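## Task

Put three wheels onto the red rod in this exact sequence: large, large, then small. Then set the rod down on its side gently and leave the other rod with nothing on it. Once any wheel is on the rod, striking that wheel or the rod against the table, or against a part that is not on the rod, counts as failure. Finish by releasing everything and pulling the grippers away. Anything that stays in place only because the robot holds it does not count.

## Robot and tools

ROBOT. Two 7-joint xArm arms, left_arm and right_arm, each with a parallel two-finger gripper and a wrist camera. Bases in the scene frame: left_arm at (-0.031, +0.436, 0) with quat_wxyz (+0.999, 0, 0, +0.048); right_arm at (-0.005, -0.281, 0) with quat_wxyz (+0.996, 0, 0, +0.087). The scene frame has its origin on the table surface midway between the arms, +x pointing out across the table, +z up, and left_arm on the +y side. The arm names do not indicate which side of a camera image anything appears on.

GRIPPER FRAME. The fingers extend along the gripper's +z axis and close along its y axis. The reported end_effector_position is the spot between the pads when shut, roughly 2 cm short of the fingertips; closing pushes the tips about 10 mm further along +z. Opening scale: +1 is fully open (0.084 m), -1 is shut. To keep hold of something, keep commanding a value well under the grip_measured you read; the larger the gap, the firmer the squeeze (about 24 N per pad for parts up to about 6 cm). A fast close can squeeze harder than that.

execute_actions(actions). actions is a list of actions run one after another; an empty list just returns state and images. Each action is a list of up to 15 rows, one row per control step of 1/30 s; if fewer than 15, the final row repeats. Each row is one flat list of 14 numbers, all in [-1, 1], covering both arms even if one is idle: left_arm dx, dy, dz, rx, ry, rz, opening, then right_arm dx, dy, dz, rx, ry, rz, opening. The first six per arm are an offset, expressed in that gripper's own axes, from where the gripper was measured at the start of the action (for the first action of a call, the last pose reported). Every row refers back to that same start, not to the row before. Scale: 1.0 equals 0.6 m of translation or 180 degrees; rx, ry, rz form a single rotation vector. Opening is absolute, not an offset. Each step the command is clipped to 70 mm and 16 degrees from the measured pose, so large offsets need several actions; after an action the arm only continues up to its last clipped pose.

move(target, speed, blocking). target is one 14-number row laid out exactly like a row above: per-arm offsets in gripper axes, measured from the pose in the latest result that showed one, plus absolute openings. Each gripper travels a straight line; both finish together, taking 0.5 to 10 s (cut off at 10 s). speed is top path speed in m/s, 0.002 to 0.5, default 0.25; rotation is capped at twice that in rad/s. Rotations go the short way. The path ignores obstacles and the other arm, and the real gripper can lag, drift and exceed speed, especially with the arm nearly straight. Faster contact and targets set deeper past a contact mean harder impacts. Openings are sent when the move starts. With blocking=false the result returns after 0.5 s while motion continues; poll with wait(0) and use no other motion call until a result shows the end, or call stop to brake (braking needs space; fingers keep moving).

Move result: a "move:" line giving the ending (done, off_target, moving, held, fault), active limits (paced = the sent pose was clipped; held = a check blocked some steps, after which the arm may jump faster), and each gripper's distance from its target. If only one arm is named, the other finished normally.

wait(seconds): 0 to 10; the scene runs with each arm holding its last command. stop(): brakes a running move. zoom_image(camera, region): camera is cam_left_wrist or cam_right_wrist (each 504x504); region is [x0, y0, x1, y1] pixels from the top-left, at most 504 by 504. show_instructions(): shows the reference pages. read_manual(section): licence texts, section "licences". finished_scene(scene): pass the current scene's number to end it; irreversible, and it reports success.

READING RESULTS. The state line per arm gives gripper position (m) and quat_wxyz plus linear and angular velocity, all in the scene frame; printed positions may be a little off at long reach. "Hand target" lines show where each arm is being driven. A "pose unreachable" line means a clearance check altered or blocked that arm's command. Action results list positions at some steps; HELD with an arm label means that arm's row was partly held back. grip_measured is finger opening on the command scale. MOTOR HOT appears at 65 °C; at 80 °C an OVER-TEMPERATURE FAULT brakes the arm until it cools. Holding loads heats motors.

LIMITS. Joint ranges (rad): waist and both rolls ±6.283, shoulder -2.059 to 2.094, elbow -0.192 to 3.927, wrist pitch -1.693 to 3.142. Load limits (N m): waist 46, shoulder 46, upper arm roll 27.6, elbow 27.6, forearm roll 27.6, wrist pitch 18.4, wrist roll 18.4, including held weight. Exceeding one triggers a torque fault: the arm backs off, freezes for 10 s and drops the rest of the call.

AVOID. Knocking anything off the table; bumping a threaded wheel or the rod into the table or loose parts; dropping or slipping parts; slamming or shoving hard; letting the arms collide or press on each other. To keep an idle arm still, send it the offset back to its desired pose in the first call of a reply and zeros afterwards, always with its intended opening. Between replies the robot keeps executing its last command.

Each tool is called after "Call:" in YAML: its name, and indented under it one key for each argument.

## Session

Call:
execute_actions:
  actions: []

Call:
show_instructions:

Scene clock: 0.00 s.
left_arm: end_effector_position=(+0.6007, +0.0007, +0.2586) grip_measured=-1.00 end_effector_quat_wxyz=(+0.189, +0.694, +0.617, +0.318) end_effector_velocity=(+0.000, +0.000, +0.000) end_effector_angular_velocity=(-0.001, -0.001, +0.001) | right_arm: end_effector_position=(+0.3246, -0.3423, +0.2690) grip_measured=+1.00 end_effector_quat_wxyz=(+0.447, -0.405, +0.776, +0.188) end_effector_velocity=(+0.000, -0.000, +0.000) end_effector_angular_velocity=(+0.000, -0.000, -0.000)
Joint positions: left_arm=[-1.046  0.774  0.356  2.027  0.464  0.857 -2.435  0.   ] | right_arm=[-0.681 -0.562 -0.265  0.476  0.933  1.259  1.034  0.084]
Joint velocities: left_arm=[ 0.     0.    -0.     0.     0.     0.    -0.002 -0.   ] | right_arm=[ 0.  0. -0.  0.  0. -0.  0. -0.]
Hand target (left_arm): +0.601, +0.001, +0.259; +0.189, +0.694, +0.617, +0.318
Hand target (right_arm): +0.325, -0.342, +0.269; +0.447, -0.405, +0.776, +0.188

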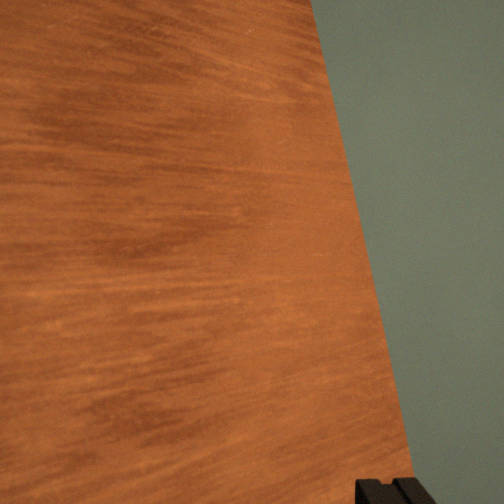

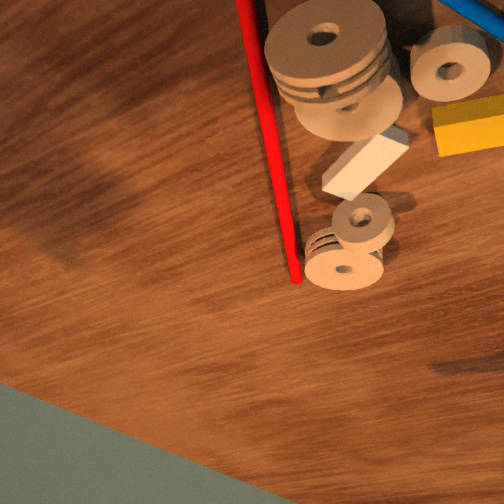

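Reference images for this scene: Rod-and-wheel set page 1.

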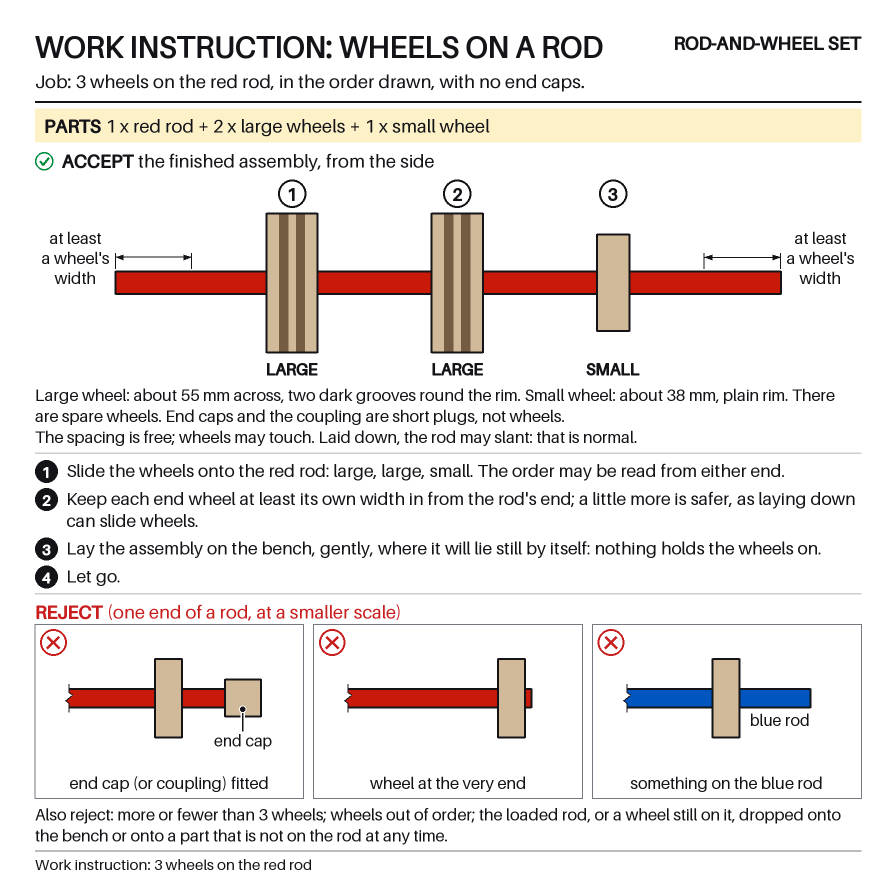

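Call:
move:
  target: [0.5,-0.34,-0.39,0.134,-0.226,0.4385,-0.3,0,0,0,-0.359,0.151,-0.6235,-0.5]
  speed: 0.4

Call:
move:
  target: [0,0,0,0,0,0,-0.3,0.05,-0.3,-0.25,0,0,0,-0.5]

Scene clock: 14.17 s.
left_arm: end_effector_position=(+0.3032, +0.2979, +0.3560) grip_measured=-0.32 end_effector_quat_wxyz=(+0.001, +1.000, +0.000, -0.001) end_effector_velocity=(-0.001, +0.002, +0.001) end_effector_angular_velocity=(+0.000, +0.001, -0.001) | right_arm: end_effector_position=(+0.3242, -0.3417, +0.2685) grip_measured=-0.52 end_effector_quat_wxyz=(-0.000, +1.000, -0.000, -0.001) end_effector_velocity=(+0.000, +0.000, -0.000) end_effector_angular_velocity=(-0.004, -0.002, +0.007)
Joint positions: left_arm=[-0.934 -0.416  0.347  1.106  0.136  1.501 -0.529  0.03 ] | right_arm=[-0.326 -0.487 -0.024  0.775 -0.012  1.263 -0.17   0.021]
Joint velocities: left_arm=[ 0.001 -0.002  0.001  0.001  0.001  0.004  0.003  0.   ] | right_arm=[ 0.001 -0.002  0.002 -0.002 -0.003 -0.003 -0.003  0.   ]
Hand target (left_arm): +0.303, +0.298, +0.356; +0.001, +1.000, +0.000, -0.001
Hand target (right_arm): +0.324, -0.342, +0.268; -0.000, +1.000, +0.000, -0.001
Off the commanded pose (left_arm): 0.001 m, 0 deg.
Off the commanded pose (right_arm): 0.001 m, 0 deg.
move: done

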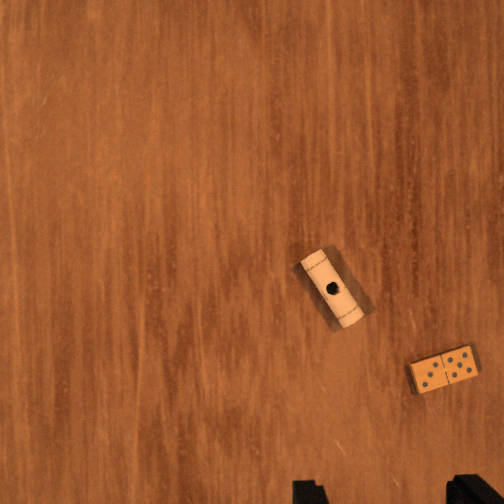

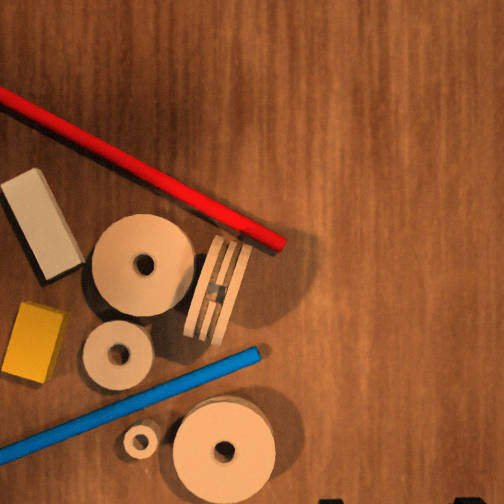

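Scene clock: 15.60 s.
left_arm: end_effector_position=(+0.3032, +0.2979, +0.3560) grip_measured=-0.32 end_effector_quat_wxyz=(+0.001, +1.000, +0.000, -0.001) end_effector_velocity=(+0.000, -0.000, +0.001) end_effector_angular_velocity=(-0.001, -0.001, +0.001) | right_arm: end_effector_position=(+0.3538, -0.1617, +0.4176) grip_measured=-0.52 end_effector_quat_wxyz=(-0.001, +1.000, +0.000, -0.002) end_effector_velocity=(-0.000, +0.005, +0.005) end_effector_angular_velocity=(-0.001, -0.006, +0.006)
Joint positions: left_arm=[-0.934 -0.416  0.347  1.106  0.136  1.501 -0.529  0.03 ] | right_arm=[-0.194 -0.297  0.268  1.373  0.08   1.663  0.243  0.021]
Joint velocities: left_arm=[ 0.    -0.    -0.     0.001 -0.    -0.    -0.001  0.   ] | right_arm=[ 0.004  0.004  0.008  0.018 -0.002  0.008  0.006 -0.   ]
Hand target (left_arm): +0.303, +0.298, +0.356; +0.001, +1.000, +0.000, -0.001
Hand target (right_arm): +0.354, -0.161, +0.418; -0.001, +1.000, +0.001, -0.001
Off the commanded pose (left_arm): 0.000 m, 0 deg.
Off the commanded pose (right_arm): 0.001 m, 0 deg.
move: done

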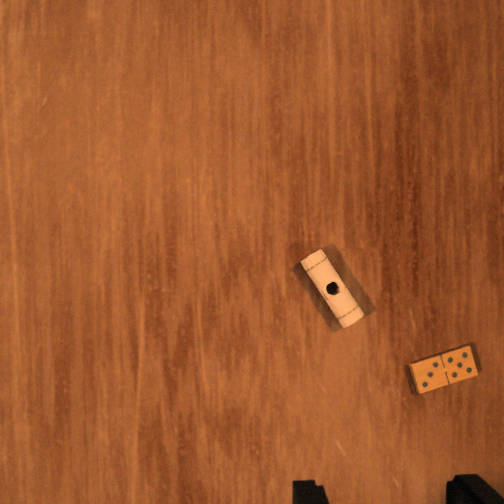

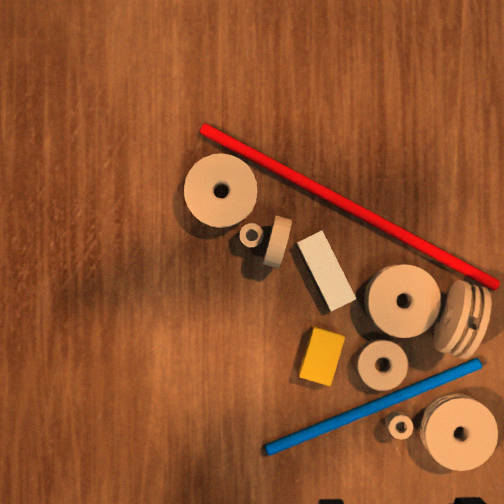

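Call:
move:
  target: [-0.1,-0.1,0,0,0,0.278,-0.3,0.178,0.076,0.515,0,0,-0.345,-0.4]
  speed: 0.3

Scene clock: 31.53 s.
left_arm: end_effector_position=(+0.2433, +0.3579, +0.3555) grip_measured=-0.32 end_effector_quat_wxyz=(+0.002, +0.906, -0.423, -0.001) end_effector_velocity=(-0.000, +0.000, -0.000) end_effector_angular_velocity=(-0.001, -0.000, -0.000) | right_arm: end_effector_position=(+0.4605, -0.2081, +0.1089) grip_measured=-0.42 end_effector_quat_wxyz=(-0.001, +0.857, +0.515, -0.000) end_effector_velocity=(-0.002, -0.001, -0.003) end_effector_angular_velocity=(-0.000, +0.007, +0.001)
Joint positions: left_arm=[-1.059 -0.739  0.431  0.931  0.282  1.621  0.252  0.03 ] | right_arm=[-0.188  0.163  0.173  0.946 -0.037  0.788 -0.899  0.026]
Joint velocities: left_arm=[ 0.001 -0.002  0.    -0.001  0.     0.     0.001 -0.   ] | right_arm=[-0.001  0.005 -0.001 -0.003  0.    -0.001 -0.003  0.   ]
Hand target (left_arm): +0.243, +0.358, +0.356; +0.002, +0.906, -0.423, -0.000
Hand target (right_arm): +0.460, -0.208, +0.108; -0.001, +0.857, +0.515, -0.001
Off the commanded pose (left_arm): 0.000 m, 0 deg.
Off the commanded pose (right_arm): 0.002 m, 0 deg.
move: done

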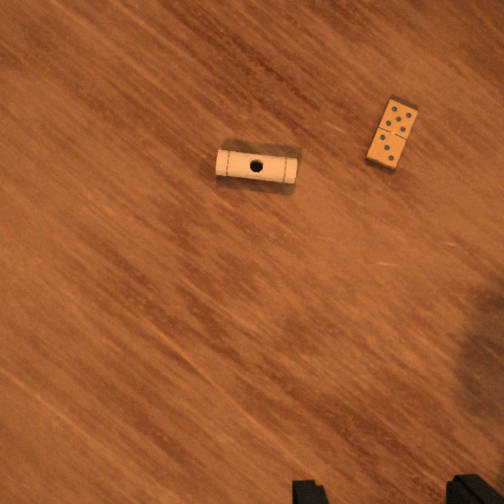

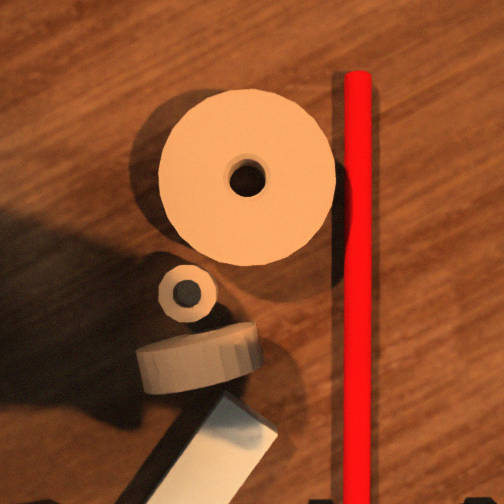

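Call:
move:
  target: [0,0,0,0,0,0,-0.3,0,0.006,0.145,0,0,0,-0.4]
  speed: 0.1

Call:
move:
  target: [0,0,0,0,0,0,-0.3,0,0,0,0,0,0,-1]

Call:
move:
  target: [0,0,0,0,0,0,-0.3,0,0,-0.12,0,0,0,-1]
  speed: 0.15

Call:
move:
  target: [0,0,0,0,0,0,-0.3,0.202,-0.473,0,0,0,-0.378,-1]
  speed: 0.3

Scene clock: 48.37 s.
left_arm: end_effector_position=(+0.2433, +0.3579, +0.3555) grip_measured=-0.32 end_effector_quat_wxyz=(+0.002, +0.906, -0.423, -0.001) end_effector_velocity=(-0.000, -0.000, -0.001) end_effector_angular_velocity=(+0.000, +0.002, -0.000) | right_arm: end_effector_position=(+0.4640, -0.2099, +0.0223) grip_measured=-0.42 end_effector_quat_wxyz=(-0.001, +0.857, +0.515, -0.000) end_effector_velocity=(-0.002, +0.000, -0.002) end_effector_angular_velocity=(-0.001, +0.004, +0.001)
Joint positions: left_arm=[-1.059 -0.739  0.431  0.931  0.282  1.621  0.252  0.03 ] | right_arm=[-0.176  0.361  0.149  0.916 -0.096  0.561 -0.861  0.026]
Joint velocities: left_arm=[ 0.     0.    -0.    -0.001 -0.001  0.    -0.     0.   ] | right_arm=[ 0.     0.003  0.    -0.002 -0.001 -0.002  0.001  0.   ]
Hand target (left_arm): +0.243, +0.358, +0.356; +0.002, +0.906, -0.423, -0.001
Hand target (right_arm): +0.464, -0.210, +0.022; -0.001, +0.857, +0.515, -0.001
Off the commanded pose (left_arm): 0.000 m, 0 deg.
Off the commanded pose (right_arm): 0.001 m, 0 deg.
move: done

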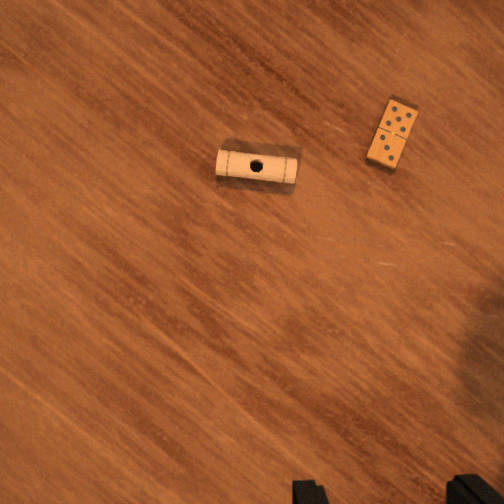

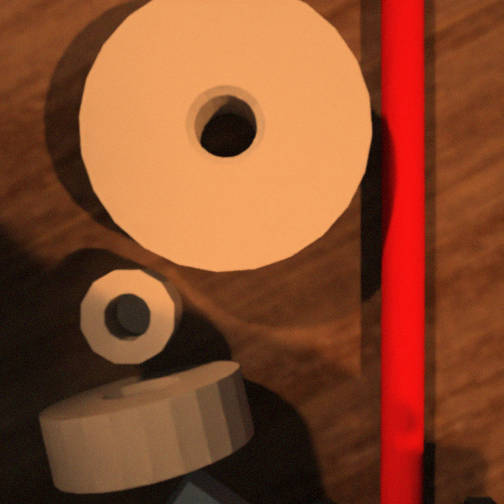

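Scene clock: 48.87 s.
left_arm: end_effector_position=(+0.2433, +0.3579, +0.3555) grip_measured=-0.32 end_effector_quat_wxyz=(+0.002, +0.906, -0.423, -0.001) end_effector_velocity=(-0.000, +0.000, -0.000) end_effector_angular_velocity=(+0.000, +0.000, +0.001) | right_arm: end_effector_position=(+0.4641, -0.2099, +0.0223) grip_measured=-0.80 end_effector_quat_wxyz=(-0.001, +0.857, +0.515, -0.000) end_effector_velocity=(-0.000, +0.001, +0.000) end_effector_angular_velocity=(-0.000, -0.000, +0.001)
Joint positions: left_arm=[-1.059 -0.739  0.431  0.931  0.282  1.621  0.252  0.03 ] | right_arm=[-0.176  0.361  0.149  0.916 -0.096  0.562 -0.861  0.009]
Joint velocities: left_arm=[-0.    -0.     0.    -0.     0.     0.    -0.001  0.   ] | right_arm=[ 0.002 -0.    -0.    -0.    -0.    -0.     0.     0.   ]
Hand target (left_arm): +0.243, +0.358, +0.356; +0.002, +0.906, -0.423, -0.001
Hand target (right_arm): +0.464, -0.210, +0.022; -0.001, +0.857, +0.515, -0.000
Off the commanded pose (left_arm): 0.000 m, 0 deg.
Off the commanded pose (right_arm): 0.000 m, 0 deg.
move: done

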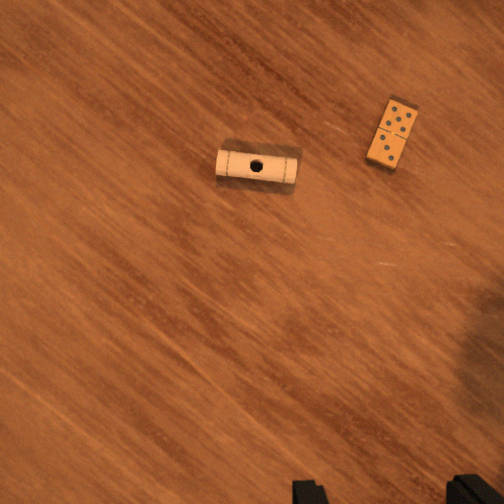

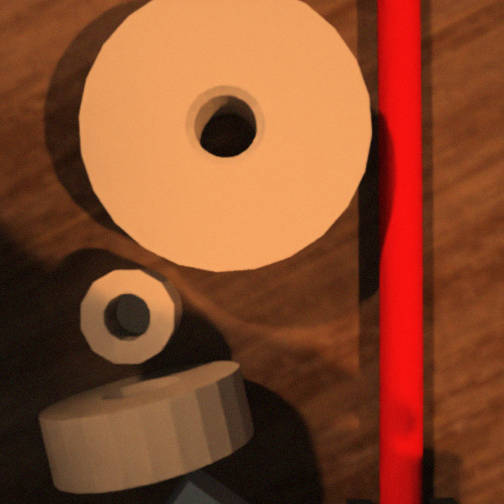

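Scene clock: 49.80 s.
left_arm: end_effector_position=(+0.2433, +0.3579, +0.3555) grip_measured=-0.32 end_effector_quat_wxyz=(+0.002, +0.906, -0.423, -0.001) end_effector_velocity=(+0.000, +0.000, -0.000) end_effector_angular_velocity=(+0.001, +0.001, +0.000) | right_arm: end_effector_position=(+0.4636, -0.2098, +0.0937) grip_measured=-0.80 end_effector_quat_wxyz=(-0.001, +0.857, +0.515, -0.001) end_effector_velocity=(+0.003, +0.000, +0.004) end_effector_angular_velocity=(+0.001, -0.007, +0.001)
Joint positions: left_arm=[-1.059 -0.739  0.431  0.931  0.282  1.621  0.252  0.03 ] | right_arm=[-0.19   0.2    0.169  0.945 -0.047  0.75  -0.896  0.009]
Joint velocities: left_arm=[ 0.001  0.001 -0.    -0.001  0.    -0.    -0.     0.   ] | right_arm=[-0.    -0.004  0.     0.006  0.     0.002 -0.001 -0.   ]
Hand target (left_arm): +0.243, +0.358, +0.356; +0.002, +0.906, -0.423, -0.001
Hand target (right_arm): +0.464, -0.210, +0.094; -0.001, +0.857, +0.515, +0.000
Off the commanded pose (left_arm): 0.000 m, 0 deg.
Off the commanded pose (right_arm): 0.001 m, 0 deg.
move: done

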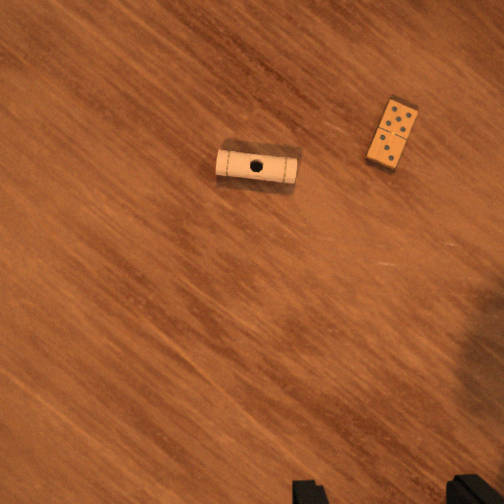

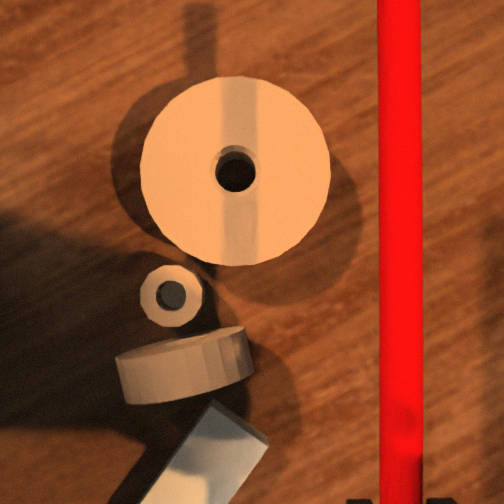

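Scene clock: 52.20 s.
left_arm: end_effector_position=(+0.2433, +0.3579, +0.3555) grip_measured=-0.32 end_effector_quat_wxyz=(+0.002, +0.906, -0.423, -0.001) end_effector_velocity=(-0.000, +0.000, -0.000) end_effector_angular_velocity=(+0.001, +0.001, -0.000) | right_arm: end_effector_position=(+0.2696, +0.0297, +0.0936) grip_measured=-0.80 end_effector_quat_wxyz=(-0.002, +0.423, +0.906, -0.001) end_effector_velocity=(-0.001, +0.002, +0.000) end_effector_angular_velocity=(-0.000, -0.001, +0.010)
Joint positions: left_arm=[-1.059 -0.739  0.431  0.931  0.282  1.621  0.252  0.03 ] | right_arm=[ 0.133  0.032  0.539  0.724 -0.022  0.699 -1.404  0.009]
Joint velocities: left_arm=[ 0.001 -0.    -0.    -0.001 -0.    -0.     0.001 -0.   ] | right_arm=[ 0.004  0.001  0.003  0.002 -0.003  0.001 -0.001  0.   ]
Hand target (left_arm): +0.243, +0.358, +0.356; +0.002, +0.906, -0.423, -0.001
Hand target (right_arm): +0.269, +0.030, +0.094; -0.002, +0.423, +0.906, -0.001
Off the commanded pose (left_arm): 0.000 m, 0 deg.
Off the commanded pose (right_arm): 0.001 m, 0 deg.
move: done

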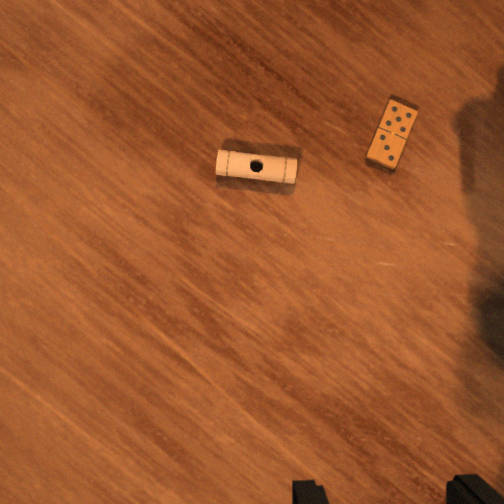

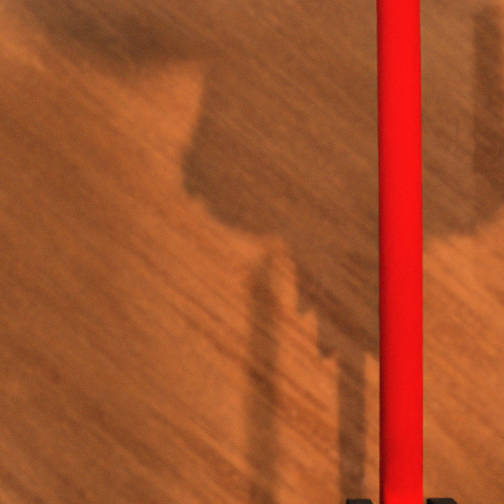

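Call:
move:
  target: [0,0,0,0,0,0,-0.3,0,0,0.118,0,0,0,-1]
  speed: 0.07

Call:
move:
  target: [0,0,0,0,0,0,-0.3,0,0,0,0,0,0,-0.4]

Call:
move:
  target: [0,0,0,0,0,0,-0.3,0,0,-0.1,0,0,0,-0.4]

Call:
move:
  target: [0.477,0.318,0.41,0,0,0,-0.3,-0.428,-0.327,-0.09,0,0,0.528,0.55]
  speed: 0.35

Scene clock: 72.47 s.
left_arm: end_effector_position=(+0.2433, +0.3579, +0.3555) grip_measured=-0.32 end_effector_quat_wxyz=(+0.002, +0.906, -0.423, -0.001) end_effector_velocity=(+0.000, -0.001, +0.001) end_effector_angular_velocity=(-0.001, -0.001, -0.001) | right_arm: end_effector_position=(+0.2699, +0.0297, +0.0232) grip_measured=-0.80 end_effector_quat_wxyz=(-0.001, +0.424, +0.906, -0.001) end_effector_velocity=(-0.000, +0.000, -0.001) end_effector_angular_velocity=(-0.001, -0.002, +0.000)
Joint positions: left_arm=[-1.059 -0.739  0.431  0.931  0.282  1.621  0.252  0.03 ] | right_arm=[ 0.165  0.24   0.483  0.696 -0.23   0.496 -1.252  0.009]
Joint velocities: left_arm=[-0.002  0.     0.     0.002 -0.    -0.    -0.001 -0.   ] | right_arm=[ 0.003  0.002 -0.003 -0.    -0.006 -0.002  0.006  0.   ]
Hand target (left_arm): +0.243, +0.358, +0.356; +0.002, +0.906, -0.423, -0.001
Hand target (right_arm): +0.270, +0.029, +0.023; -0.001, +0.424, +0.906, -0.001
Off the commanded pose (left_arm): 0.000 m, 0 deg.
Off the commanded pose (right_arm): 0.001 m, 0 deg.
move: done

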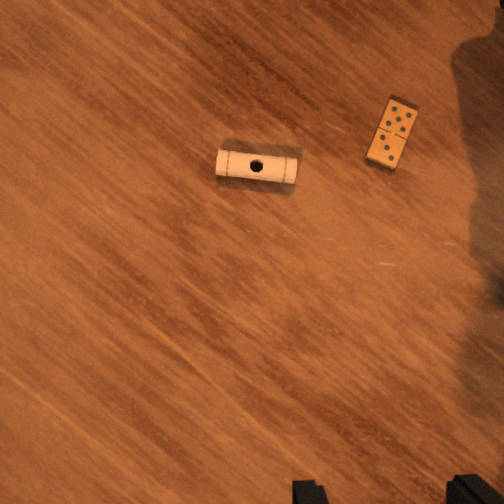

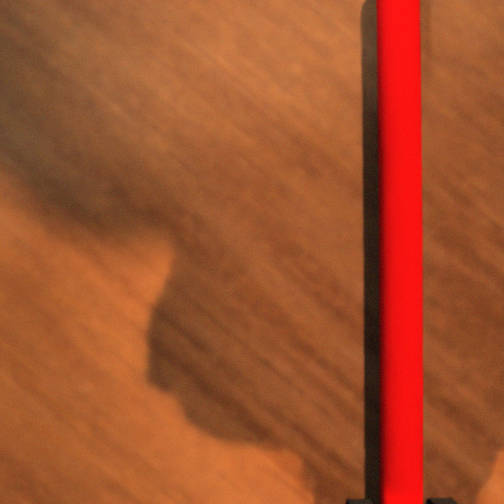

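Scene clock: 72.97 s.
left_arm: end_effector_position=(+0.2433, +0.3579, +0.3555) grip_measured=-0.32 end_effector_quat_wxyz=(+0.002, +0.906, -0.423, -0.001) end_effector_velocity=(+0.000, -0.000, -0.000) end_effector_angular_velocity=(+0.001, +0.000, -0.000) | right_arm: end_effector_position=(+0.2699, +0.0297, +0.0232) grip_measured=-0.42 end_effector_quat_wxyz=(-0.001, +0.424, +0.906, -0.001) end_effector_velocity=(+0.000, +0.000, -0.000) end_effector_angular_velocity=(-0.000, -0.000, +0.001)
Joint positions: left_arm=[-1.059 -0.739  0.431  0.931  0.282  1.621  0.252  0.03 ] | right_arm=[ 0.165  0.24   0.483  0.696 -0.23   0.496 -1.252  0.026]
Joint velocities: left_arm=[ 0.001  0.001 -0.     0.    -0.    -0.     0.001 -0.   ] | right_arm=[-0.     0.001 -0.     0.001 -0.002  0.     0.001  0.   ]
Hand target (left_arm): +0.243, +0.358, +0.356; +0.002, +0.906, -0.423, -0.001
Hand target (right_arm): +0.270, +0.030, +0.023; -0.001, +0.424, +0.906, -0.001
Off the commanded pose (left_arm): 0.000 m, 0 deg.
Off the commanded pose (right_arm): 0.000 m, 0 deg.
move: done

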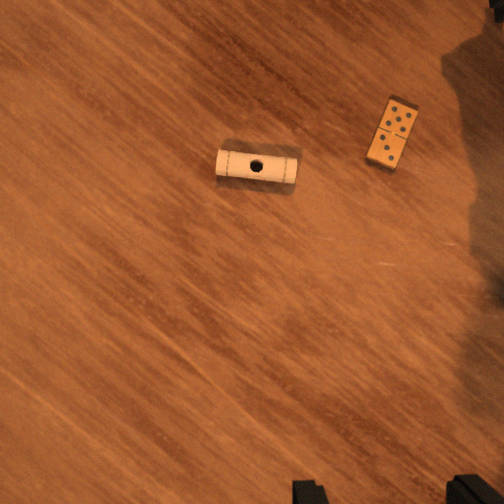

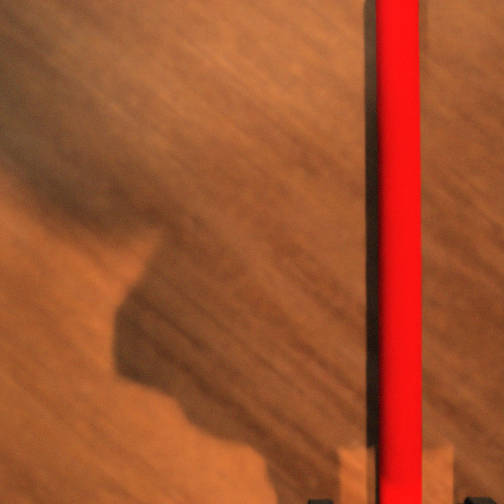

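Scene clock: 73.83 s.
left_arm: end_effector_position=(+0.2433, +0.3579, +0.3555) grip_measured=-0.32 end_effector_quat_wxyz=(+0.002, +0.906, -0.423, -0.001) end_effector_velocity=(-0.000, +0.000, -0.001) end_effector_angular_velocity=(+0.001, +0.001, -0.000) | right_arm: end_effector_position=(+0.2696, +0.0296, +0.0827) grip_measured=-0.42 end_effector_quat_wxyz=(-0.002, +0.423, +0.906, -0.001) end_effector_velocity=(+0.001, +0.001, +0.003) end_effector_angular_velocity=(+0.004, -0.004, +0.001)
Joint positions: left_arm=[-1.059 -0.739  0.431  0.931  0.282  1.621  0.252  0.03 ] | right_arm=[ 0.132  0.062  0.539  0.715 -0.047  0.666 -1.386  0.026]
Joint velocities: left_arm=[ 0.     0.    -0.    -0.001  0.     0.     0.     0.   ] | right_arm=[-0.001 -0.006  0.001  0.004  0.004  0.003 -0.004 -0.   ]
Hand target (left_arm): +0.243, +0.358, +0.356; +0.002, +0.906, -0.423, -0.001
Hand target (right_arm): +0.270, +0.030, +0.083; -0.001, +0.423, +0.906, -0.001
Off the commanded pose (left_arm): 0.000 m, 0 deg.
Off the commanded pose (right_arm): 0.001 m, 0 deg.
move: done

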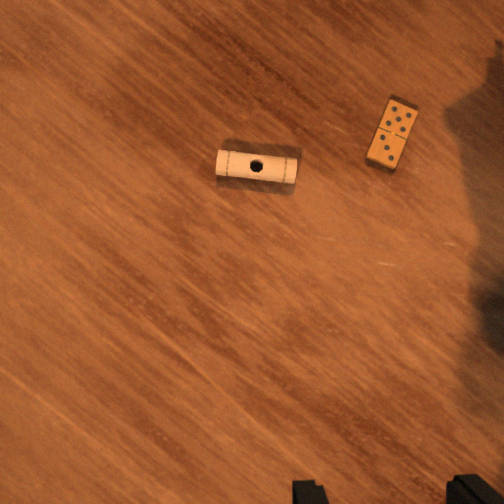

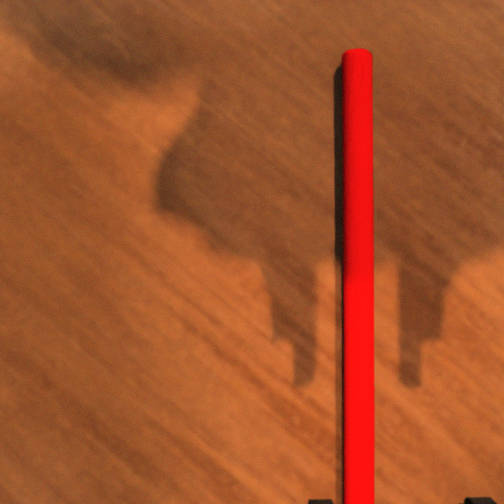

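Scene clock: 76.77 s.
left_arm: end_effector_position=(+0.2813, +0.0146, +0.1113) grip_measured=-0.32 end_effector_quat_wxyz=(+0.001, +0.906, -0.423, +0.000) end_effector_velocity=(-0.003, -0.001, -0.003) end_effector_angular_velocity=(+0.005, +0.004, -0.005) | right_arm: end_effector_position=(+0.2849, -0.2932, +0.1372) grip_measured=+0.54 end_effector_quat_wxyz=(-0.000, +0.954, +0.300, -0.001) end_effector_velocity=(+0.000, -0.001, +0.001) end_effector_angular_velocity=(+0.001, -0.002, -0.006)
Joint positions: left_arm=[-1.32   0.326  0.314  1.165 -0.134  0.856  0.035  0.03 ] | right_arm=[-0.393 -0.522  0.184  0.365  0.118  0.886 -0.743  0.067]
Joint velocities: left_arm=[-0.002  0.006 -0.004  0.001 -0.001  0.001 -0.    -0.   ] | right_arm=[-0.003 -0.001 -0.002  0.001  0.     0.     0.001  0.   ]
Hand target (left_arm): +0.281, +0.014, +0.111; +0.001, +0.906, -0.423, +0.000
Hand target (right_arm): +0.285, -0.293, +0.137; -0.000, +0.954, +0.300, -0.001
Off the commanded pose (left_arm): 0.002 m, 0 deg.
Off the commanded pose (right_arm): 0.001 m, 0 deg.
move: done

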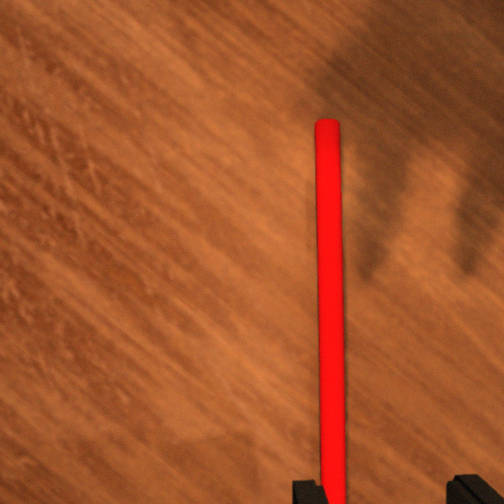

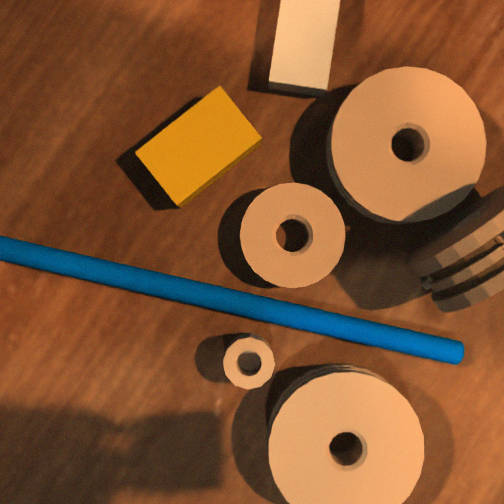

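Call:
move:
  target: [0,0,0.147,0,0,0,-0.3,-0.0035,0.002,0.193,0,0,0,0.55]
  speed: 0.1

Call:
move:
  target: [0,0,0,0,0,0,-1,0,0,0,0,0,0,-0.2]

Call:
move:
  target: [0,0,-0.28,0,0,0,-1,0,0,-0.3,0,0,0,-0.2]

Call:
move:
  target: [0,-0.1,0,0,0.5,0,-1,0,0,-0.28,0,0,0.694,-0.2]
  speed: 0.4

Call:
move:
  target: [0,0,0,0,0,0,-1,-0.655,-0.06,0,0,0,0,-0.2]

Scene clock: 92.37 s.
left_arm: end_effector_position=(+0.2816, +0.0136, +0.0242) grip_measured=-0.32 end_effector_quat_wxyz=(+0.002, +0.906, -0.423, +0.001) end_effector_velocity=(+0.000, +0.000, -0.001) end_effector_angular_velocity=(+0.000, +0.000, +0.001) | right_arm: end_effector_position=(+0.2839, -0.2958, +0.0216) grip_measured=+0.54 end_effector_quat_wxyz=(-0.000, +0.954, +0.300, -0.001) end_effector_velocity=(-0.001, -0.000, -0.002) end_effector_angular_velocity=(-0.001, +0.003, +0.000)
Joint positions: left_arm=[-1.291  0.496  0.271  1.126 -0.216  0.653  0.091  0.03 ] | right_arm=[-0.428 -0.122  0.223  0.252  0.073  0.374 -0.708  0.067]
Joint velocities: left_arm=[ 0.001  0.002 -0.    -0.    -0.001 -0.001  0.     0.   ] | right_arm=[-0.002  0.007  0.002 -0.001 -0.006 -0.005  0.005 -0.   ]
Hand target (left_arm): +0.281, +0.014, +0.023; +0.001, +0.906, -0.423, +0.000
Hand target (right_arm): +0.284, -0.296, +0.021; -0.000, +0.954, +0.300, -0.001
Off the commanded pose (left_arm): 0.001 m, 0 deg.
Off the commanded pose (right_arm): 0.001 m, 0 deg.
move: done

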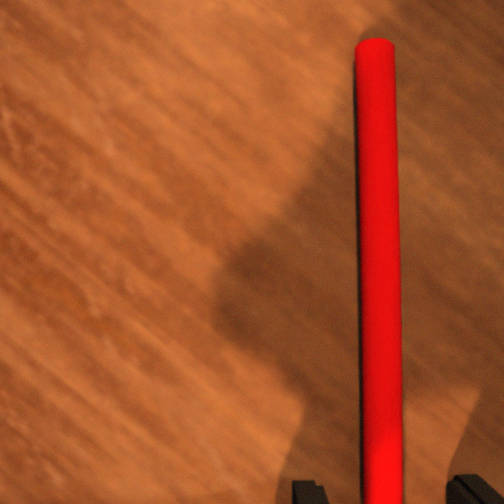

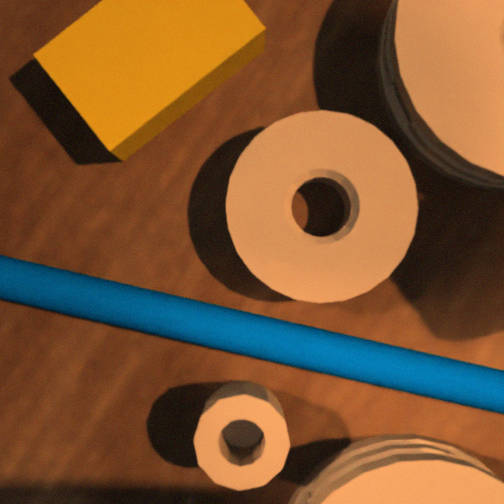

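Scene clock: 92.87 s.
left_arm: end_effector_position=(+0.2817, +0.0134, +0.0244) grip_measured=-0.81 end_effector_quat_wxyz=(+0.002, +0.906, -0.423, +0.001) end_effector_velocity=(-0.000, +0.000, -0.000) end_effector_angular_velocity=(+0.001, +0.001, -0.000) | right_arm: end_effector_position=(+0.2840, -0.2958, +0.0216) grip_measured=+0.27 end_effector_quat_wxyz=(+0.000, +0.954, +0.300, -0.001) end_effector_velocity=(-0.000, -0.000, -0.000) end_effector_angular_velocity=(+0.000, +0.002, -0.001)
Joint positions: left_arm=[-1.291  0.496  0.272  1.126 -0.216  0.652  0.091  0.009] | right_arm=[-0.428 -0.122  0.223  0.252  0.073  0.374 -0.708  0.056]
Joint velocities: left_arm=[ 0.    -0.001 -0.    -0.001  0.     0.001 -0.    -0.   ] | right_arm=[-0.001  0.001  0.     0.    -0.     0.     0.     0.   ]
Hand target (left_arm): +0.282, +0.014, +0.024; +0.002, +0.906, -0.423, +0.001
Hand target (right_arm): +0.284, -0.296, +0.022; -0.000, +0.954, +0.300, -0.001
Off the commanded pose (left_arm): 0.000 m, 0 deg.
Off the commanded pose (right_arm): 0.000 m, 0 deg.
move: done

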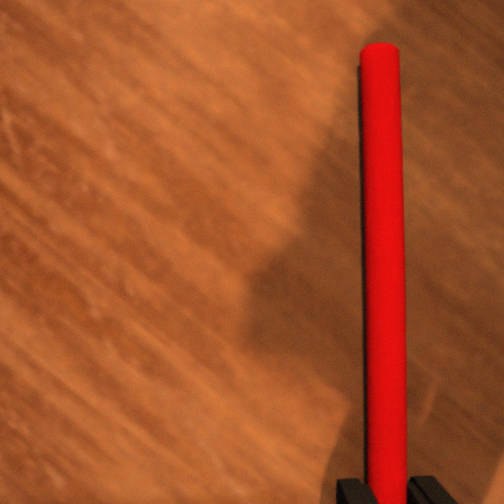

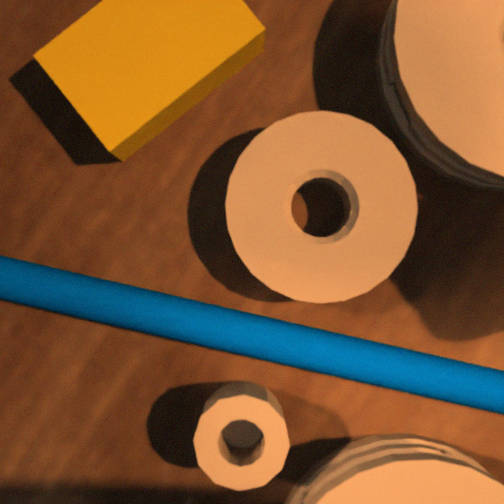

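Scene clock: 94.17 s.
left_arm: end_effector_position=(+0.2815, +0.0150, +0.1919) grip_measured=-0.81 end_effector_quat_wxyz=(+0.002, +0.906, -0.423, +0.001) end_effector_velocity=(+0.002, -0.002, +0.005) end_effector_angular_velocity=(-0.009, -0.004, +0.001) | right_arm: end_effector_position=(+0.2838, -0.2951, +0.2012) grip_measured=+0.27 end_effector_quat_wxyz=(-0.001, +0.954, +0.300, -0.001) end_effector_velocity=(+0.002, -0.000, +0.005) end_effector_angular_velocity=(-0.001, -0.010, +0.001)
Joint positions: left_arm=[-1.328  0.217  0.326  1.266 -0.082  1.059 -0.     0.009] | right_arm=[-0.405 -0.628  0.165  0.491  0.107  1.118 -0.754  0.056]
Joint velocities: left_arm=[ 0.    -0.005  0.001  0.006 -0.001  0.001  0.001  0.   ] | right_arm=[ 0.    -0.007 -0.001  0.007 -0.     0.004 -0.     0.   ]
Hand target (left_arm): +0.282, +0.015, +0.192; +0.002, +0.906, -0.423, +0.001
Hand target (right_arm): +0.284, -0.295, +0.202; -0.000, +0.954, +0.300, -0.001
Off the commanded pose (left_arm): 0.001 m, 0 deg.
Off the commanded pose (right_arm): 0.001 m, 0 deg.
move: done

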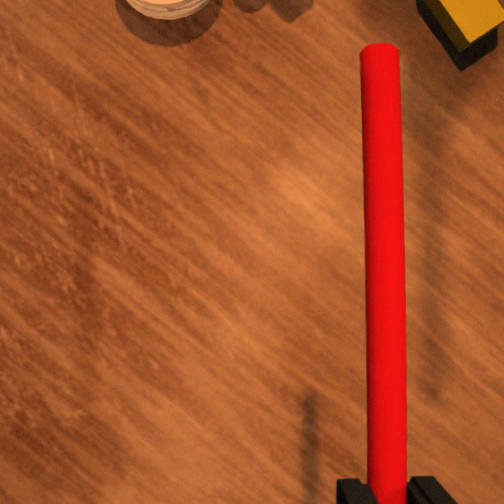

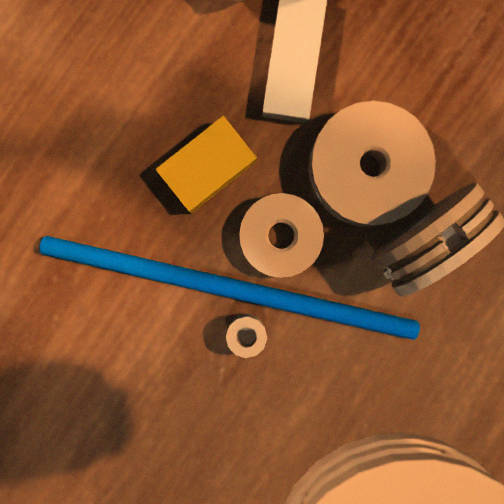

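Scene clock: 97.43 s.
left_arm: end_effector_position=(+0.3275, +0.0525, +0.1915) grip_measured=-0.81 end_effector_quat_wxyz=(+0.300, +0.640, -0.298, +0.642) end_effector_velocity=(+0.000, +0.000, -0.002) end_effector_angular_velocity=(-0.002, -0.000, +0.000) | right_arm: end_effector_position=(+0.2844, -0.2944, +0.3689) grip_measured=+0.27 end_effector_quat_wxyz=(-0.001, -0.708, +0.706, +0.001) end_effector_velocity=(+0.000, +0.001, +0.001) end_effector_angular_velocity=(-0.001, -0.001, -0.003)
Joint positions: left_arm=[-1.171  0.711  0.321  0.603  0.043 -1.666 -0.204  0.009] | right_arm=[-0.96  -0.725  0.456  0.988  0.297  1.659  1.16   0.056]
Joint velocities: left_arm=[ 0.001  0.008 -0.002  0.004 -0.002 -0.006 -0.002 -0.   ] | right_arm=[ 0.    -0.     0.001  0.003  0.     0.002  0.005  0.   ]
Hand target (left_arm): +0.328, +0.053, +0.191; +0.300, +0.640, -0.298, +0.642
Hand target (right_arm): +0.284, -0.294, +0.369; +0.000, +0.708, -0.706, -0.001
Off the commanded pose (left_arm): 0.001 m, 0 deg.
Off the commanded pose (right_arm): 0.001 m, 0 deg.
move: done

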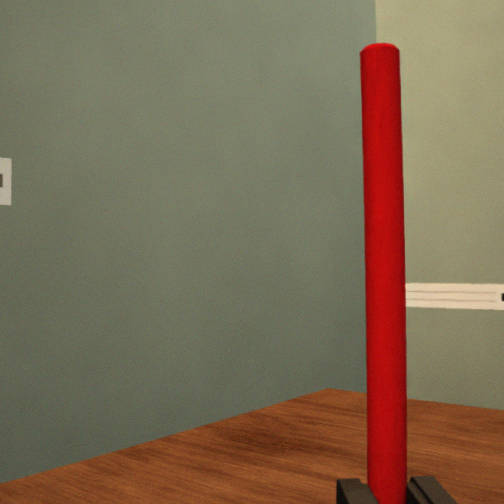

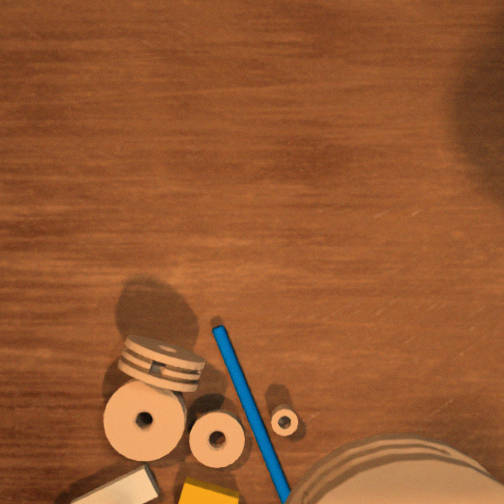

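Scene clock: 99.60 s.
left_arm: end_effector_position=(+0.3275, +0.0525, +0.1915) grip_measured=-0.81 end_effector_quat_wxyz=(+0.300, +0.640, -0.298, +0.642) end_effector_velocity=(-0.000, -0.000, -0.000) end_effector_angular_velocity=(+0.000, +0.001, -0.001) | right_arm: end_effector_position=(+0.3186, +0.0984, +0.3684) grip_measured=+0.27 end_effector_quat_wxyz=(-0.001, -0.708, +0.706, +0.003) end_effector_velocity=(-0.002, +0.004, -0.001) end_effector_angular_velocity=(-0.007, +0.007, +0.007)
Joint positions: left_arm=[-1.171  0.711  0.321  0.603  0.043 -1.666 -0.204  0.009] | right_arm=[-1.276 -0.583  1.484  1.661  0.59   1.697  2.015  0.056]
Joint velocities: left_arm=[ 0.     0.001 -0.    -0.     0.001  0.    -0.001  0.   ] | right_arm=[-0.018 -0.004  0.021  0.019  0.002  0.014  0.003  0.   ]
Hand target (left_arm): +0.328, +0.053, +0.191; +0.300, +0.640, -0.298, +0.642
Hand target (right_arm): +0.319, +0.099, +0.368; +0.001, +0.708, -0.706, -0.003
Off the commanded pose (left_arm): 0.000 m, 0 deg.
Off the commanded pose (right_arm): 0.001 m, 0 deg.
move: done

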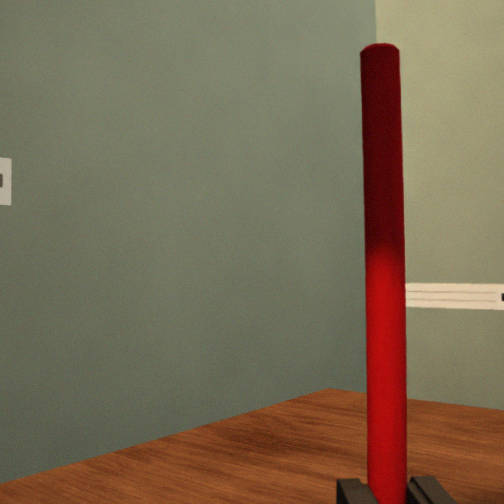

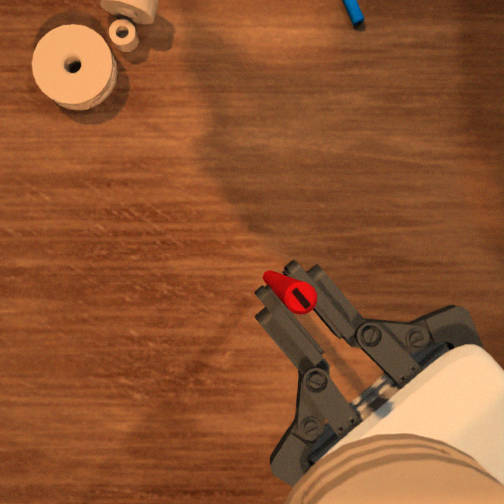

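Call:
move:
  target: [0,0,0,0,0,0,-1,0.093,-0.0315,0.052,0,0,0,-0.2]
  speed: 0.08

Call:
move:
  target: [0,0,0,0,0,0,-1,0,0,0.03,0,0,0,-0.2]
  speed: 0.015

Scene clock: 111.30 s.
left_arm: end_effector_position=(+0.3275, +0.0525, +0.1915) grip_measured=-0.81 end_effector_quat_wxyz=(+0.300, +0.640, -0.298, +0.642) end_effector_velocity=(-0.000, -0.000, -0.000) end_effector_angular_velocity=(-0.000, +0.000, -0.001) | right_arm: end_effector_position=(+0.3375, +0.0431, +0.3373) grip_measured=+0.27 end_effector_quat_wxyz=(-0.001, -0.708, +0.706, +0.002) end_effector_velocity=(-0.000, +0.000, -0.001) end_effector_angular_velocity=(+0.001, -0.002, +0.004)
Joint positions: left_arm=[-1.171  0.711  0.321  0.603  0.043 -1.666 -0.204  0.009] | right_arm=[-1.16  -0.572  1.344  1.439  0.56   1.584  1.891  0.056]
Joint velocities: left_arm=[-0.     0.    -0.     0.     0.001  0.     0.    -0.   ] | right_arm=[ 0.006 -0.002 -0.003 -0.005  0.001 -0.004 -0.004  0.   ]
Hand target (left_arm): +0.328, +0.053, +0.191; +0.300, +0.640, -0.298, +0.642
Hand target (right_arm): +0.338, +0.043, +0.337; +0.001, +0.708, -0.706, -0.003
Off the commanded pose (left_arm): 0.000 m, 0 deg.
Off the commanded pose (right_arm): 0.000 m, 0 deg.
move: done

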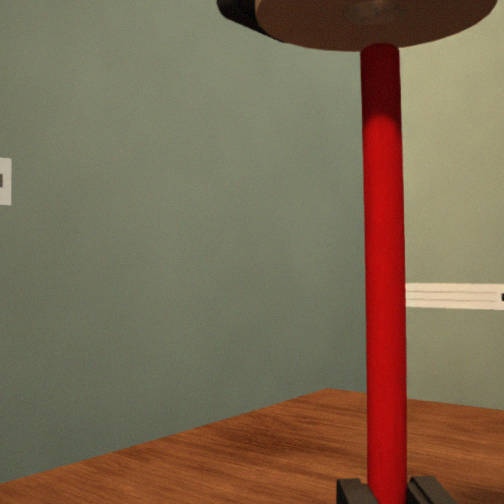

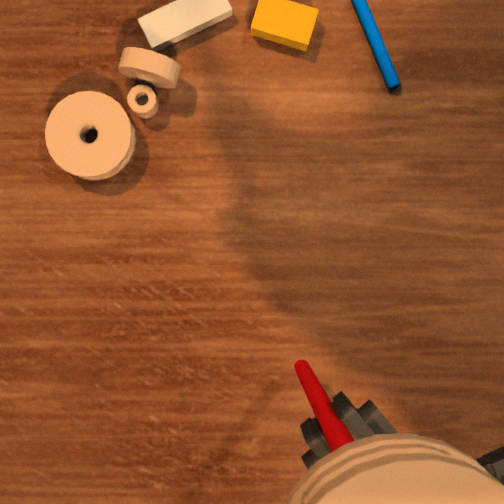

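Scene clock: 112.73 s.
left_arm: end_effector_position=(+0.3275, +0.0525, +0.1915) grip_measured=-0.81 end_effector_quat_wxyz=(+0.300, +0.640, -0.298, +0.642) end_effector_velocity=(+0.000, -0.000, +0.000) end_effector_angular_velocity=(+0.000, -0.001, -0.001) | right_arm: end_effector_position=(+0.3375, +0.0431, +0.3193) grip_measured=+0.27 end_effector_quat_wxyz=(-0.001, -0.708, +0.706, +0.002) end_effector_velocity=(+0.000, +0.000, -0.000) end_effector_angular_velocity=(+0.002, -0.003, +0.001)
Joint positions: left_arm=[-1.171  0.711  0.321  0.603  0.043 -1.666 -0.204  0.009] | right_arm=[-1.146 -0.587  1.349  1.385  0.575  1.541  1.879  0.056]
Joint velocities: left_arm=[0.    0.    0.    0.001 0.001 0.    0.001 0.   ] | right_arm=[ 0.002 -0.    -0.001 -0.003  0.001 -0.005 -0.001  0.   ]
Hand target (left_arm): +0.328, +0.053, +0.191; +0.300, +0.640, -0.298, +0.642
Hand target (right_arm): +0.337, +0.043, +0.319; +0.001, +0.708, -0.706, -0.002
Off the commanded pose (left_arm): 0.000 m, 0 deg.
Off the commanded pose (right_arm): 0.000 m, 0 deg.
move: done

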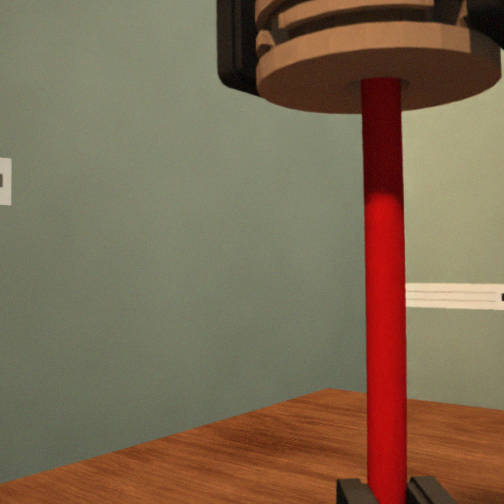

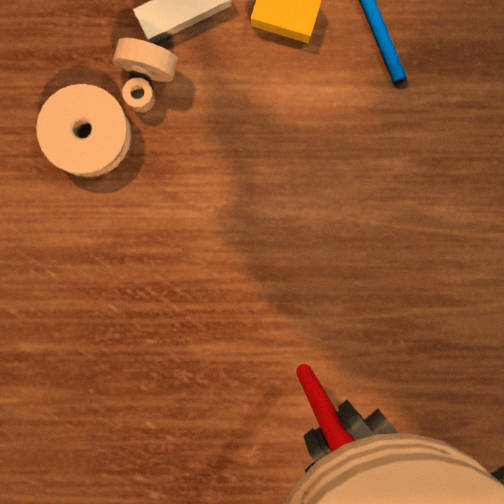

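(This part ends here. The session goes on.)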